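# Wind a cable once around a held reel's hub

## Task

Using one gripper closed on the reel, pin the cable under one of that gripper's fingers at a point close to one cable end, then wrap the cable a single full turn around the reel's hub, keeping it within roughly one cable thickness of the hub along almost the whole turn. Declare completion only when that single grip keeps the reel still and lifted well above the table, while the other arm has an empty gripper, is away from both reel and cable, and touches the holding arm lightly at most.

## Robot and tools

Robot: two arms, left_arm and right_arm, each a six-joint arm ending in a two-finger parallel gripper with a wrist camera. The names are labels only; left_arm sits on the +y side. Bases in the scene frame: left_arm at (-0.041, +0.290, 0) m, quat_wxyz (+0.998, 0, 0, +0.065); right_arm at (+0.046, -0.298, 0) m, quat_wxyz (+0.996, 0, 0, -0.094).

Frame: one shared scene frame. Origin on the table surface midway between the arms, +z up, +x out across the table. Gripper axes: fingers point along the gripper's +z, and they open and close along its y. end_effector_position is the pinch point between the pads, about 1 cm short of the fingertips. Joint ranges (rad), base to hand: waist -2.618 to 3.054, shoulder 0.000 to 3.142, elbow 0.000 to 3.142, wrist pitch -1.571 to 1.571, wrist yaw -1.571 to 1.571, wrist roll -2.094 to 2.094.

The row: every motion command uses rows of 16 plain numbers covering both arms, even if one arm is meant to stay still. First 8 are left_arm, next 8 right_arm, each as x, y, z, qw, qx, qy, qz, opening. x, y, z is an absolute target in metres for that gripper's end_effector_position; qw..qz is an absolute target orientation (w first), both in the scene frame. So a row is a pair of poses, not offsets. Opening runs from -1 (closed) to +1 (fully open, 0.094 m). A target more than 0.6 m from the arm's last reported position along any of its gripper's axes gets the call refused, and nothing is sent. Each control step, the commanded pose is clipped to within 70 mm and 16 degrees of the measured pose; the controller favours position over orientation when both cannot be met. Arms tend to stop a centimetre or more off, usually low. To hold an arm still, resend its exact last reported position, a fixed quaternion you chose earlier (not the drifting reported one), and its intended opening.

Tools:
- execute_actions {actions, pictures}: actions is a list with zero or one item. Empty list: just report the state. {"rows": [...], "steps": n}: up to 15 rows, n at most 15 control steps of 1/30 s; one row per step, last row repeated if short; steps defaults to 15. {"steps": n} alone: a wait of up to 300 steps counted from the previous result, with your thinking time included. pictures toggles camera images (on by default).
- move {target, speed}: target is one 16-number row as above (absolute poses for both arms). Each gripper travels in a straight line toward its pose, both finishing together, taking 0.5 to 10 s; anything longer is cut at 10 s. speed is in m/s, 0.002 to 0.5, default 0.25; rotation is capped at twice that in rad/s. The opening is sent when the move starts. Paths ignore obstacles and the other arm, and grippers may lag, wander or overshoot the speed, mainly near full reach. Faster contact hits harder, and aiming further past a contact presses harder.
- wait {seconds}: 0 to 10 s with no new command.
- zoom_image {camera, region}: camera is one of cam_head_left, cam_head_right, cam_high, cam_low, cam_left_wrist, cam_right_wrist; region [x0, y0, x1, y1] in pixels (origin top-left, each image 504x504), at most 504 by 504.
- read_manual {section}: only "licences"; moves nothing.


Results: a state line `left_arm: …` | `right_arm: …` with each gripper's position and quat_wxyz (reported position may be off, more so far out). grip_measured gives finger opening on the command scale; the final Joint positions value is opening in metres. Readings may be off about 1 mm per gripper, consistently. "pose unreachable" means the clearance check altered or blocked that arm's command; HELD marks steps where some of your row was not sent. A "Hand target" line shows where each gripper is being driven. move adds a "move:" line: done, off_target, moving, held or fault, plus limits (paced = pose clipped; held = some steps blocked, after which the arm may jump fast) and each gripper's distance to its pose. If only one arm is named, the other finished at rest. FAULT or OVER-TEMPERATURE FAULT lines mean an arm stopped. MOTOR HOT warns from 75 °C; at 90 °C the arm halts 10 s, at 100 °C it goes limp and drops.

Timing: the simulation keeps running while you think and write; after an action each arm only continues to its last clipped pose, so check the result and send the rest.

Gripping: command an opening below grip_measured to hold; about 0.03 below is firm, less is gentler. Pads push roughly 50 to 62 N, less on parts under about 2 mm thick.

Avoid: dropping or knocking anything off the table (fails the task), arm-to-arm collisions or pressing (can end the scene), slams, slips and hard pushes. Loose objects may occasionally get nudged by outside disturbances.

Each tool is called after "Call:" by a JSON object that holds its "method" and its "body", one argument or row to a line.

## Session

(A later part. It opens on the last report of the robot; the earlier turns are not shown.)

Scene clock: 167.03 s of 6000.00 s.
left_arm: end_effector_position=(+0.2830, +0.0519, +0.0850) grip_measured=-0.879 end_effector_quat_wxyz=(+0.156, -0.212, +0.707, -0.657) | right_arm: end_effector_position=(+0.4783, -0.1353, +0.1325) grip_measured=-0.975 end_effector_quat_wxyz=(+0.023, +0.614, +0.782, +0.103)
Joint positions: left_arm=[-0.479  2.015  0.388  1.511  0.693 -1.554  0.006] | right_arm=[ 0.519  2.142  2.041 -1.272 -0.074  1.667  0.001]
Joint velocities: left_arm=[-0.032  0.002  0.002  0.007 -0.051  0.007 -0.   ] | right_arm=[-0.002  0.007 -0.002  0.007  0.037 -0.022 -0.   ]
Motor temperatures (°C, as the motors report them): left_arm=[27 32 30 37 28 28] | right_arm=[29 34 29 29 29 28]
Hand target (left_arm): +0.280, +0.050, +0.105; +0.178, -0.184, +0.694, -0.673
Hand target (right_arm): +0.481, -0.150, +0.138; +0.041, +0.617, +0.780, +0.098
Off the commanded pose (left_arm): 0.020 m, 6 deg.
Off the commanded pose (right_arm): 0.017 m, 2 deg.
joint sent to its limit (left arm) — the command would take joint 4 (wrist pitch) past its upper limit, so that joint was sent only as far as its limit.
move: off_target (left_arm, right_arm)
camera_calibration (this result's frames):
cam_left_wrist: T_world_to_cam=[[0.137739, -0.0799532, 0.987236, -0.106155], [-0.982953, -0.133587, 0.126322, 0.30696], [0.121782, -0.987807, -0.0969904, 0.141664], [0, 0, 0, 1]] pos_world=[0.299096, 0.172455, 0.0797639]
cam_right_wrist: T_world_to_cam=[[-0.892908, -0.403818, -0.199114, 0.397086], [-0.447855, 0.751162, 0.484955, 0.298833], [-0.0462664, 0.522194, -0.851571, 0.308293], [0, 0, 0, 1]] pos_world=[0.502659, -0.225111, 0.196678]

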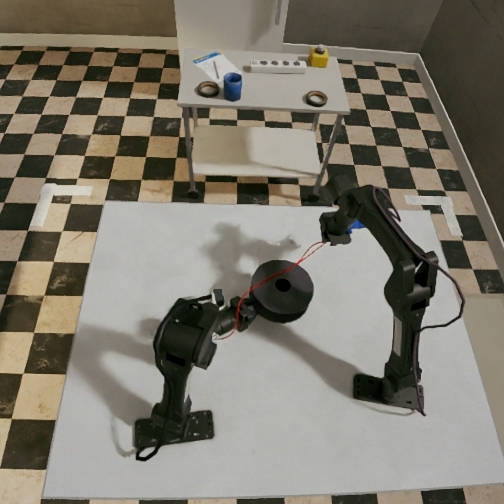

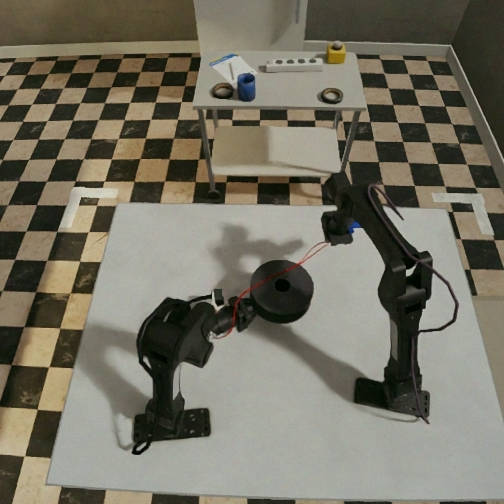

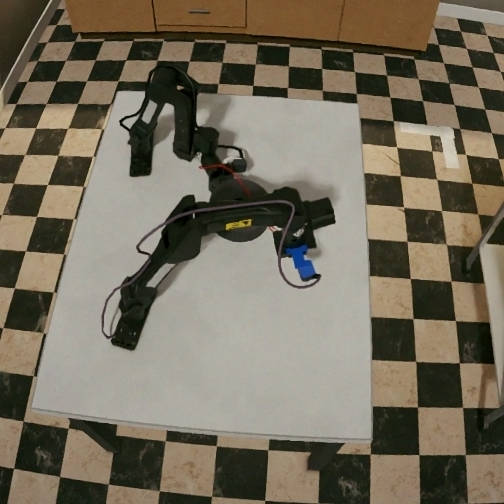

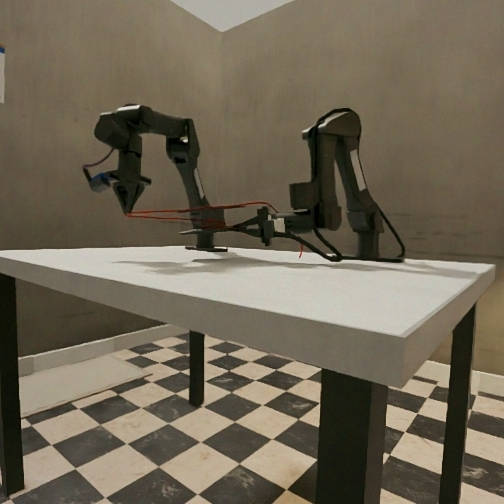

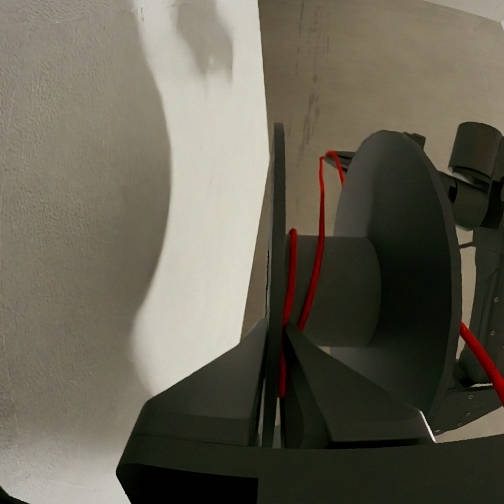

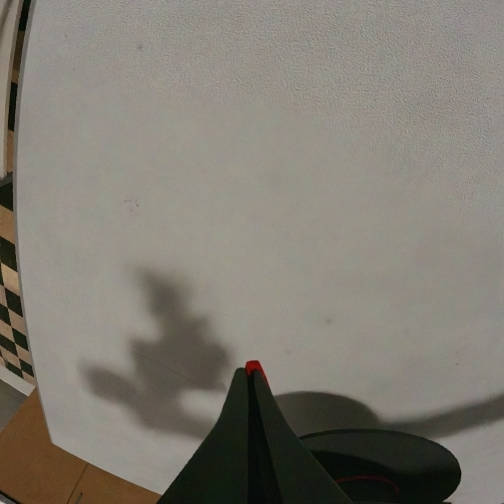

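Call:
{"method": "move", "body": {
  "target": [0.3,0.12,0.32,0.505,0.391,0.72,-0.274,-1,0.41,-0.095,0.22,0.06,0.6,0.78,0.15,-1],
  "speed": 0.2
}}

Scene clock: 179.17 s of 6000.00 s.
left_arm: end_effector_position=(+0.2993, +0.1187, +0.2943) grip_measured=-0.879 end_effector_quat_wxyz=(+0.475, +0.380, +0.742, -0.282) | right_arm: end_effector_position=(+0.4149, -0.0902, +0.2174) grip_measured=-0.975 end_effector_quat_wxyz=(+0.051, +0.600, +0.782, +0.161)
Joint positions: left_arm=[-0.261  1.286  1.168 -0.469  0.787  0.377  0.006] | right_arm=[ 0.685  1.887  1.979 -1.324 -0.037  1.812  0.001]
Joint velocities: left_arm=[ 0.007  0.002 -0.012  0.066 -0.022 -0.022 -0.   ] | right_arm=[-0.007  0.012 -0.007 -0.037 -0.022  0.037 -0.002]
Motor temperatures (°C, as the motors report them): left_arm=[27 32 31 37 28 28] | right_arm=[29 35 29 28 29 28]
Hand target (left_arm): +0.300, +0.120, +0.322; +0.506, +0.389, +0.719, -0.275
Hand target (right_arm): +0.409, -0.095, +0.220; +0.059, +0.602, +0.782, +0.151
Off the commanded pose (left_arm): 0.026 m, 5 deg.
Off the commanded pose (right_arm): 0.007 m, 2 deg.
After step 210, 0.47 s passed at rest.
move: off_target (left_arm)
camera_calibration (this result's frames):
cam_left_wrist: T_world_to_cam=[[-0.800095, -0.597031, 0.0583317, 0.305845], [-0.462903, 0.552634, -0.693049, 0.309432], [0.381535, -0.581507, -0.718527, 0.282933], [0, 0, 0, 1]] pos_world=[0.279993, 0.176123, 0.399906]
cam_right_wrist: T_world_to_cam=[[-0.854826, -0.403427, -0.326372, 0.387507], [-0.516958, 0.716636, 0.468175, 0.224545], [0.0450156, 0.568929, -0.821154, 0.313821], [0, 0, 0, 1]] pos_world=[0.433205, -0.183127, 0.27904]

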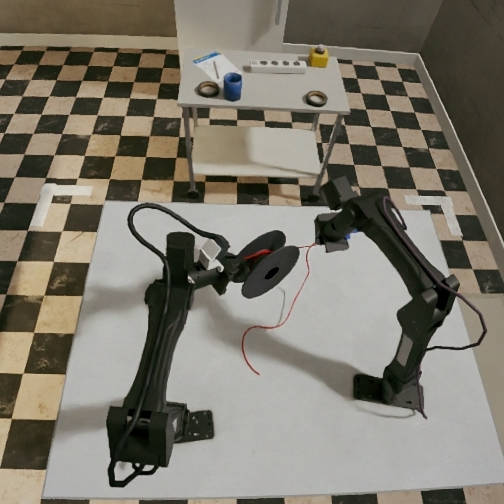

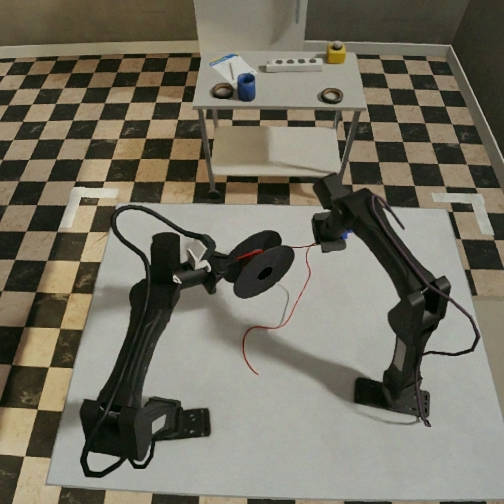

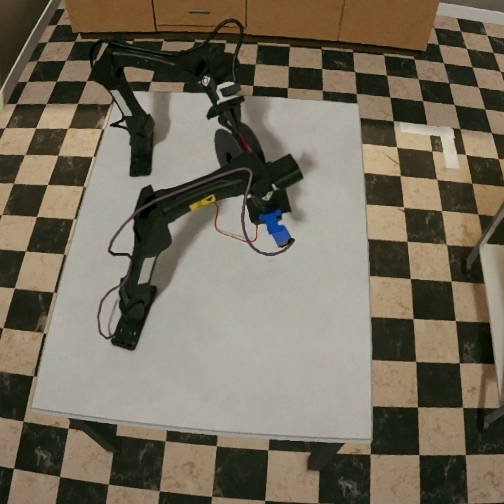

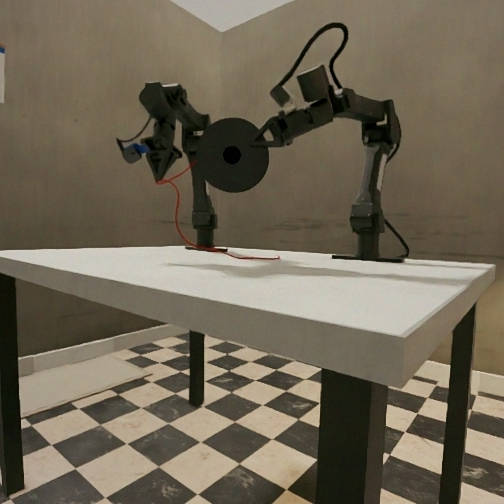

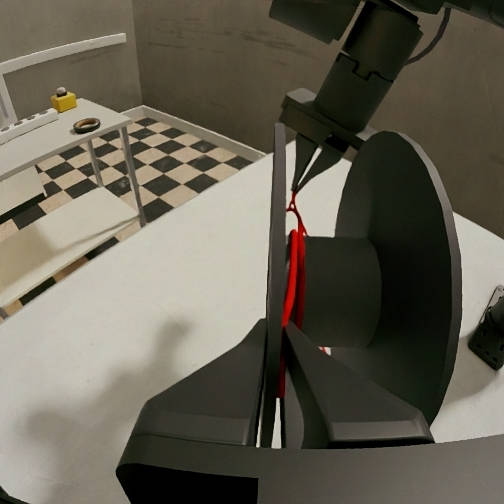

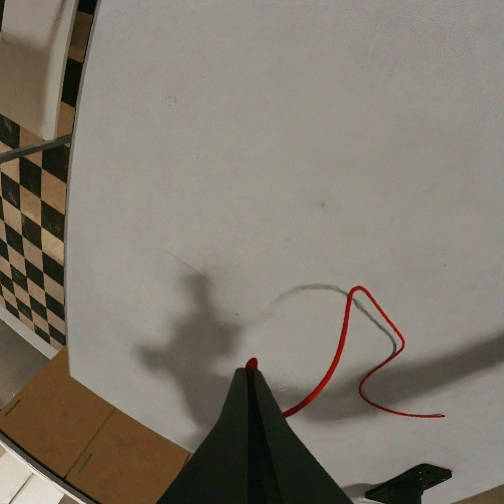

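Call:
{"method": "move", "body": {
  "target": [0.3,0.121,0.365,0.505,0.391,0.72,-0.274,-1,0.41,-0.095,0.21,0.06,0.6,0.78,0.15,-1],
  "speed": 0.05
}}

Call:
{"method": "move", "body": {
  "target": [0.3,0.121,0.365,0.505,0.391,0.72,-0.274,-1,0.41,-0.095,0.21,0.06,0.6,0.78,0.15,0]
}}

Call:
{"method": "move", "body": {
  "target": [0.29,0.15,0.44,0.505,0.391,0.72,-0.274,-1,0.4,-0.3,0.26,0.15,0.5,0.85,0.05,0],
  "speed": 0.15
}}

Call:
{"method": "zoom_image", "body": {
  "camera": "cam_left_wrist",
  "region": [230, 180, 430, 400]
}}

Call:
{"method": "zoom_image", "body": {
  "camera": "cam_high",
  "region": [170, 50, 330, 210]
}}

Scene clock: 190.30 s of 6000.00 s.
left_arm: end_effector_position=(+0.2963, +0.1211, +0.3297) grip_measured=-0.879 end_effector_quat_wxyz=(+0.464, +0.380, +0.751, -0.276) | right_arm: end_effector_position=(+0.4107, -0.0770, +0.2197) grip_measured=-0.975 end_effector_quat_wxyz=(+0.040, +0.589, +0.786, +0.181)
Joint positions: left_arm=[-0.261  1.314  1.359 -0.666  0.771  0.394  0.006] | right_arm=[ 0.702  1.871  1.956 -1.289 -0.072  1.812  0.001]
Joint velocities: left_arm=[ 0.002 -0.002 -0.012 -0.007 -0.081  0.007  0.001] | right_arm=[ 0.002  0.007 -0.017 -0.081  0.007 -0.066 -0.001]
Motor temperatures (°C, as the motors report them): left_arm=[27 31 32 37 29 28] | right_arm=[29 34 29 28 29 28]
Hand target (left_arm): +0.298, +0.122, +0.364; +0.504, +0.392, +0.720, -0.273
Hand target (right_arm): +0.410, -0.094, +0.211; +0.059, +0.601, +0.783, +0.150
Off the commanded pose (left_arm): 0.035 m, 6 deg.
Off the commanded pose (right_arm): 0.020 m, 4 deg.
After step 180, 3.43 s passed at rest.
move: off_target (left_arm, right_arm)
camera_calibration (this result's frames):
cam_left_wrist: T_world_to_cam=[[-0.795474, -0.60295, 0.0606076, 0.301427], [-0.479313, 0.564838, -0.671727, 0.327646], [0.370784, -0.563391, -0.738315, 0.318435], [0, 0, 0, 1]] pos_world=[0.278751, 0.176082, 0.436925]
cam_right_wrist: T_world_to_cam=[[-0.83999, -0.413922, -0.350835, 0.388502], [-0.541492, 0.6808, 0.493252, 0.21367], [0.0346803, 0.604301, -0.796001, 0.309891], [0, 0, 0, 1]] pos_world=[0.431291, -0.171925, 0.27758]

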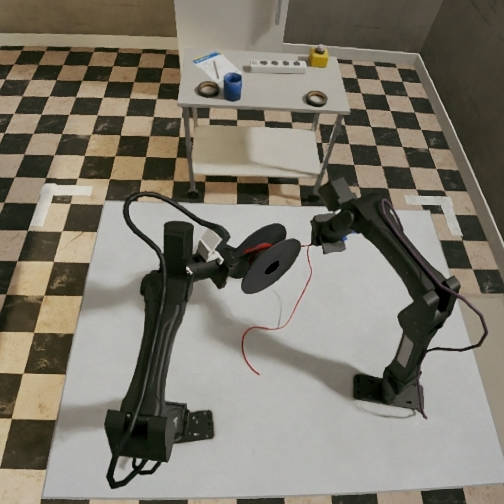

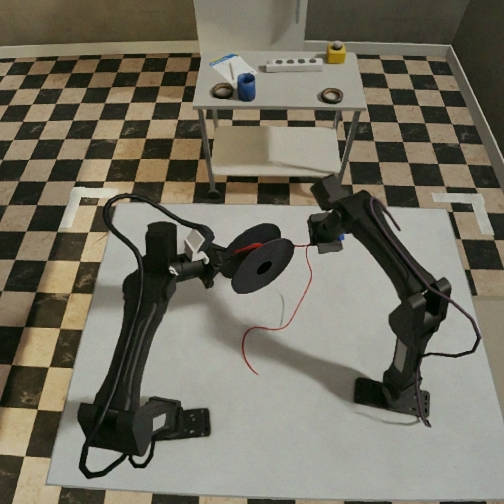

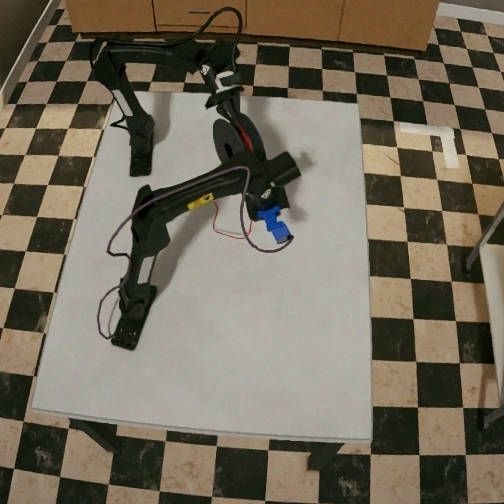

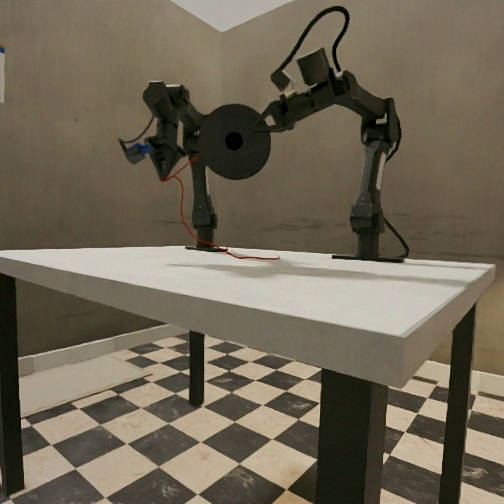

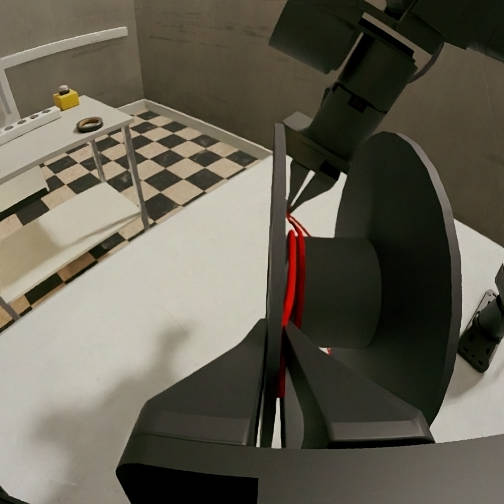

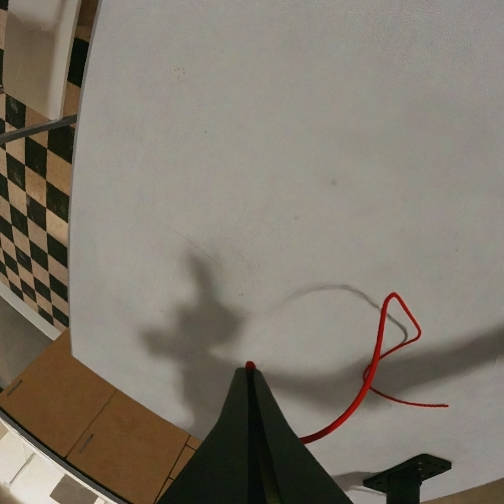

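Scene clock: 191.13 s of 6000.00 s.
left_arm: end_effector_position=(+0.2968, +0.1224, +0.3361) grip_measured=-0.879 end_effector_quat_wxyz=(+0.469, +0.380, +0.748, -0.275) | right_arm: end_effector_position=(+0.4123, -0.0846, +0.2141) grip_measured=-0.003 end_effector_quat_wxyz=(+0.055, +0.593, +0.786, +0.166)
Joint positions: left_arm=[-0.256  1.315  1.377 -0.672  0.777  0.395  0.006] | right_arm=[ 0.702  1.871  1.94  -1.289 -0.031  1.812  0.047]
Joint velocities: left_arm=[ 0.002  0.002  0.007 -0.022  0.022  0.007 -0.   ] | right_arm=[-0.002 -0.002 -0.007  0.007  0.037 -0.066 -0.001]
Motor temperatures (°C, as the motors report them): left_arm=[27 31 32 37 29 28] | right_arm=[29 34 29 28 29 28]
Hand target (left_arm): +0.298, +0.122, +0.365; +0.504, +0.392, +0.719, -0.273
Hand target (right_arm): +0.410, -0.095, +0.210; +0.060, +0.602, +0.782, +0.150
Off the commanded pose (left_arm): 0.029 m, 5 deg.
Off the commanded pose (right_arm): 0.011 m, 2 deg.
move: off_target (left_arm, right_arm)
camera_calibration (this result's frames):
cam_left_wrist: T_world_to_cam=[[-0.795582, -0.603397, 0.0544287, 0.304312], [-0.472233, 0.561337, -0.67963, 0.332447], [0.379533, -0.566404, -0.731533, 0.319222], [0, 0, 0, 1]] pos_world=[0.277943, 0.177814, 0.442899]
cam_right_wrist: T_world_to_cam=[[-0.844277, -0.416033, -0.337807, 0.383534], [-0.533826, 0.708381, 0.461764, 0.228318], [0.0471876, 0.570186, -0.820159, 0.307074], [0, 0, 0, 1]] pos_world=[0.431201, -0.177263, 0.275982]

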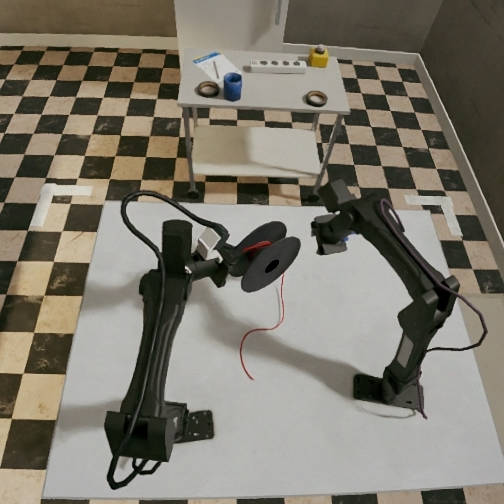

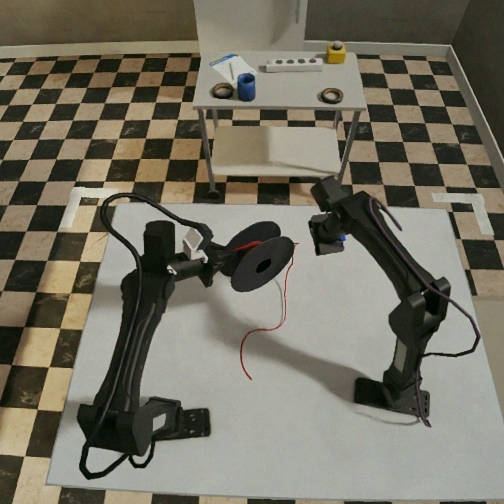

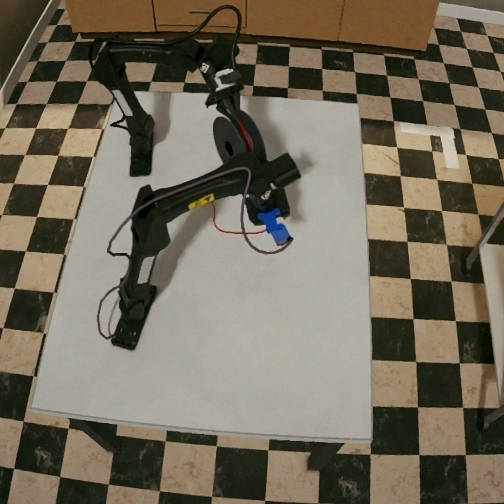

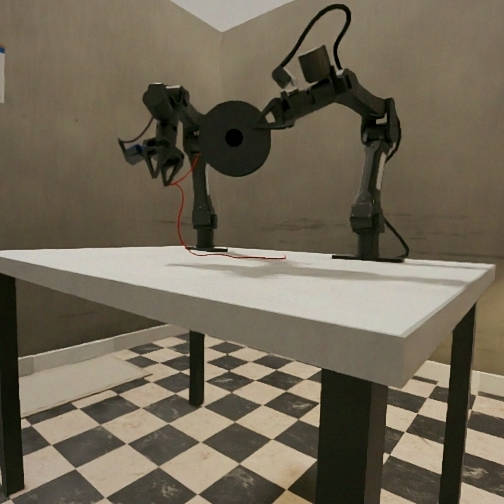

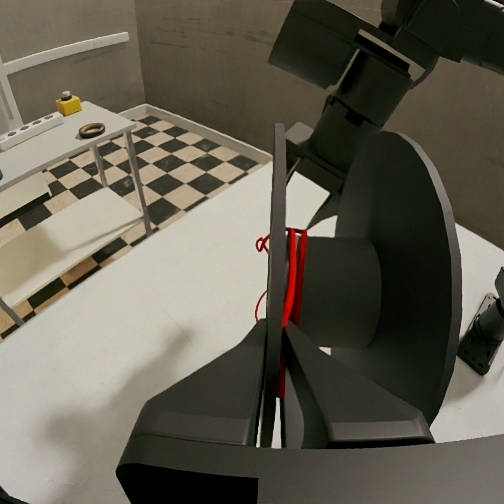

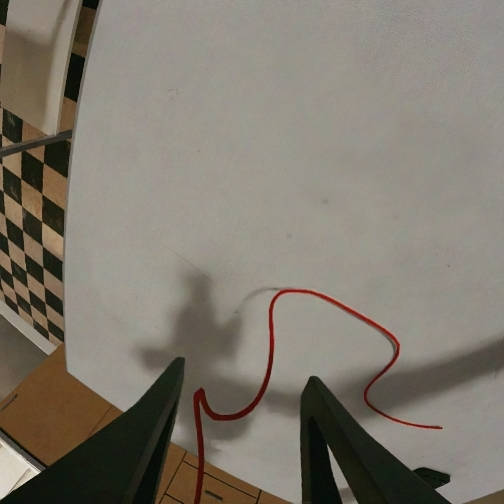

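Scene clock: 193.20 s of 6000.00 s.
left_arm: end_effector_position=(+0.2916, +0.1511, +0.4220) grip_measured=-0.879 end_effector_quat_wxyz=(+0.486, +0.382, +0.738, -0.271) | right_arm: end_effector_position=(+0.4048, -0.2962, +0.2529) grip_measured=-0.003 end_effector_quat_wxyz=(+0.145, +0.502, +0.851, +0.051)
Joint positions: left_arm=[-0.14   1.43   1.834 -1.037  0.873  0.482  0.006] | right_arm=[ 0.226  1.715  1.926 -1.481  0.071  1.093  0.047]
Joint velocities: left_arm=[ 0.012  0.002 -0.007  0.007 -0.022  0.007 -0.001] | right_arm=[ 0.002 -0.002  0.007 -0.037  0.022 -0.022 -0.001]
Motor temperatures (°C, as the motors report them): left_arm=[27 31 32 37 29 28] | right_arm=[29 34 29 28 29 28]
Hand target (left_arm): +0.290, +0.151, +0.439; +0.505, +0.391, +0.719, -0.273
Hand target (right_arm): +0.399, -0.301, +0.259; +0.153, +0.500, +0.852, +0.044
Off the commanded pose (left_arm): 0.018 m, 3 deg.
Off the commanded pose (right_arm): 0.009 m, 1 deg.
move: off_target (left_arm)
camera_calibration (this result's frames):
cam_left_wrist: T_world_to_cam=[[-0.795502, -0.605241, 0.0293389, 0.323714], [-0.446547, 0.552817, -0.703555, 0.376142], [0.409601, -0.57278, -0.710035, 0.383365], [0, 0, 0, 1]] pos_world=[0.268454, 0.207571, 0.527342]
cam_right_wrist: T_world_to_cam=[[-0.740763, -0.645194, -0.187068, 0.154365], [-0.671742, 0.709064, 0.214455, 0.474983], [-0.0057216, 0.284522, -0.958652, 0.431737], [0, 0, 0, 1]] pos_world=[0.435884, -0.360037, 0.3409]

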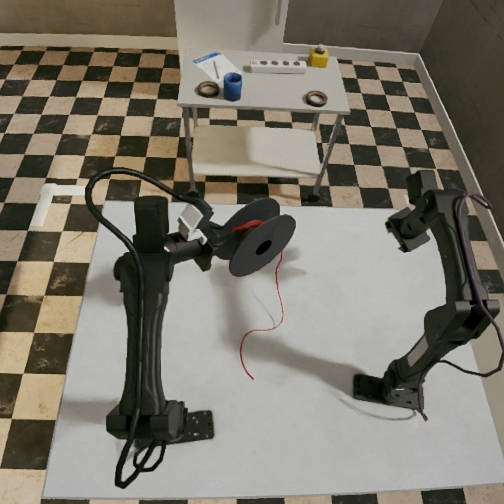

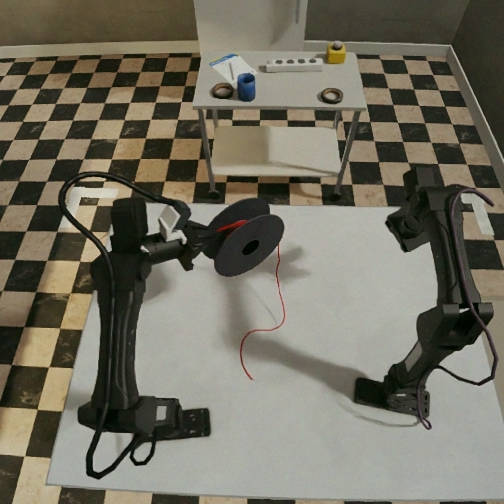

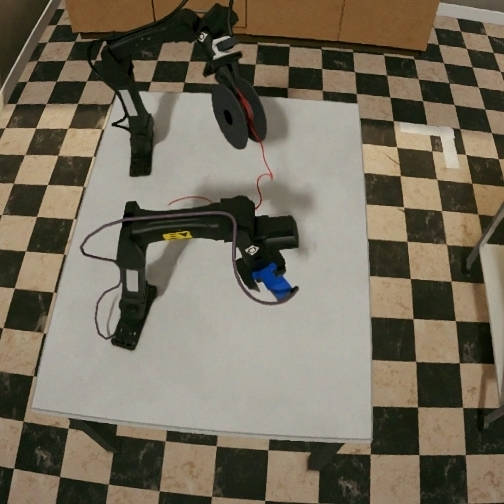

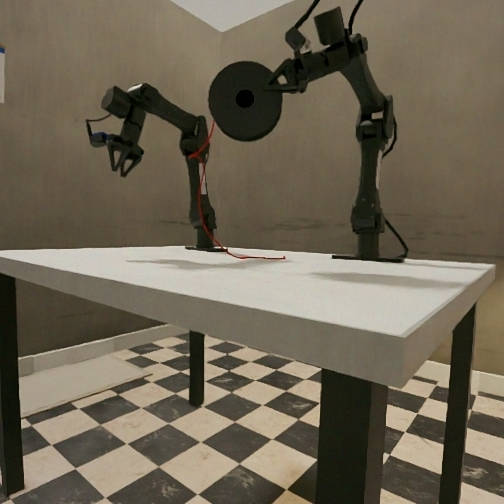

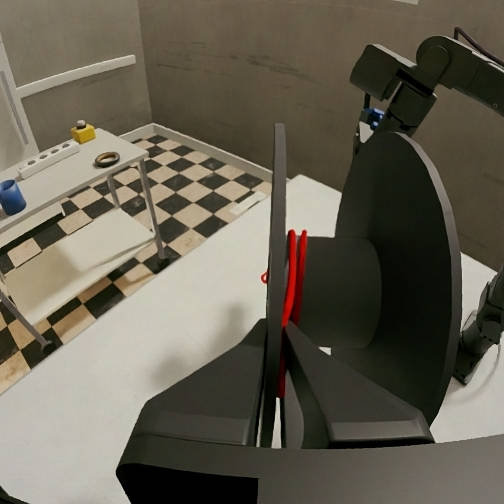

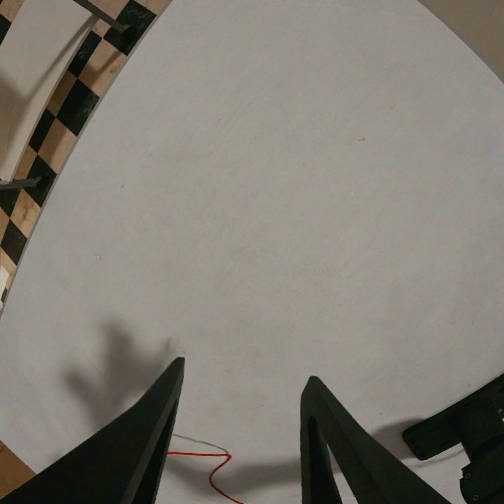

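Region (230, 180, 430, 400) of cam_left_wrist's 504x504 image, scaled by 2.291, with more detail than that image has; it fills the left 458 columns of this view, and the rest is white.

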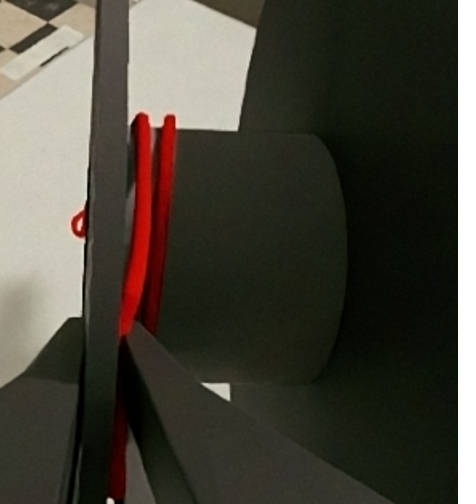

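Region (170, 50, 330, 210) of cam_high's 504x504 image, scaled by 3.150, with more detail than that image has.

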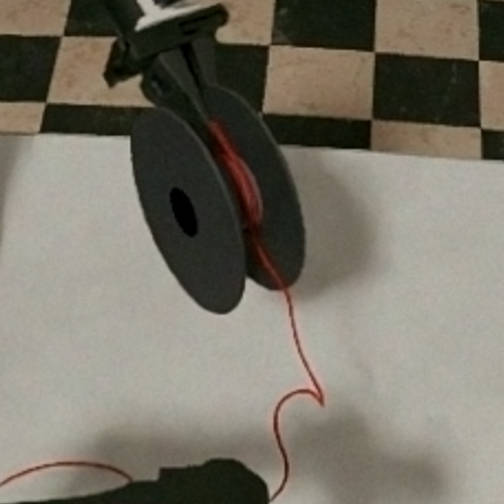

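Looks snug.

Call:
{"method": "finished_scene", "body": {
  "scene": 1
}}

The scene is finished: the task was done.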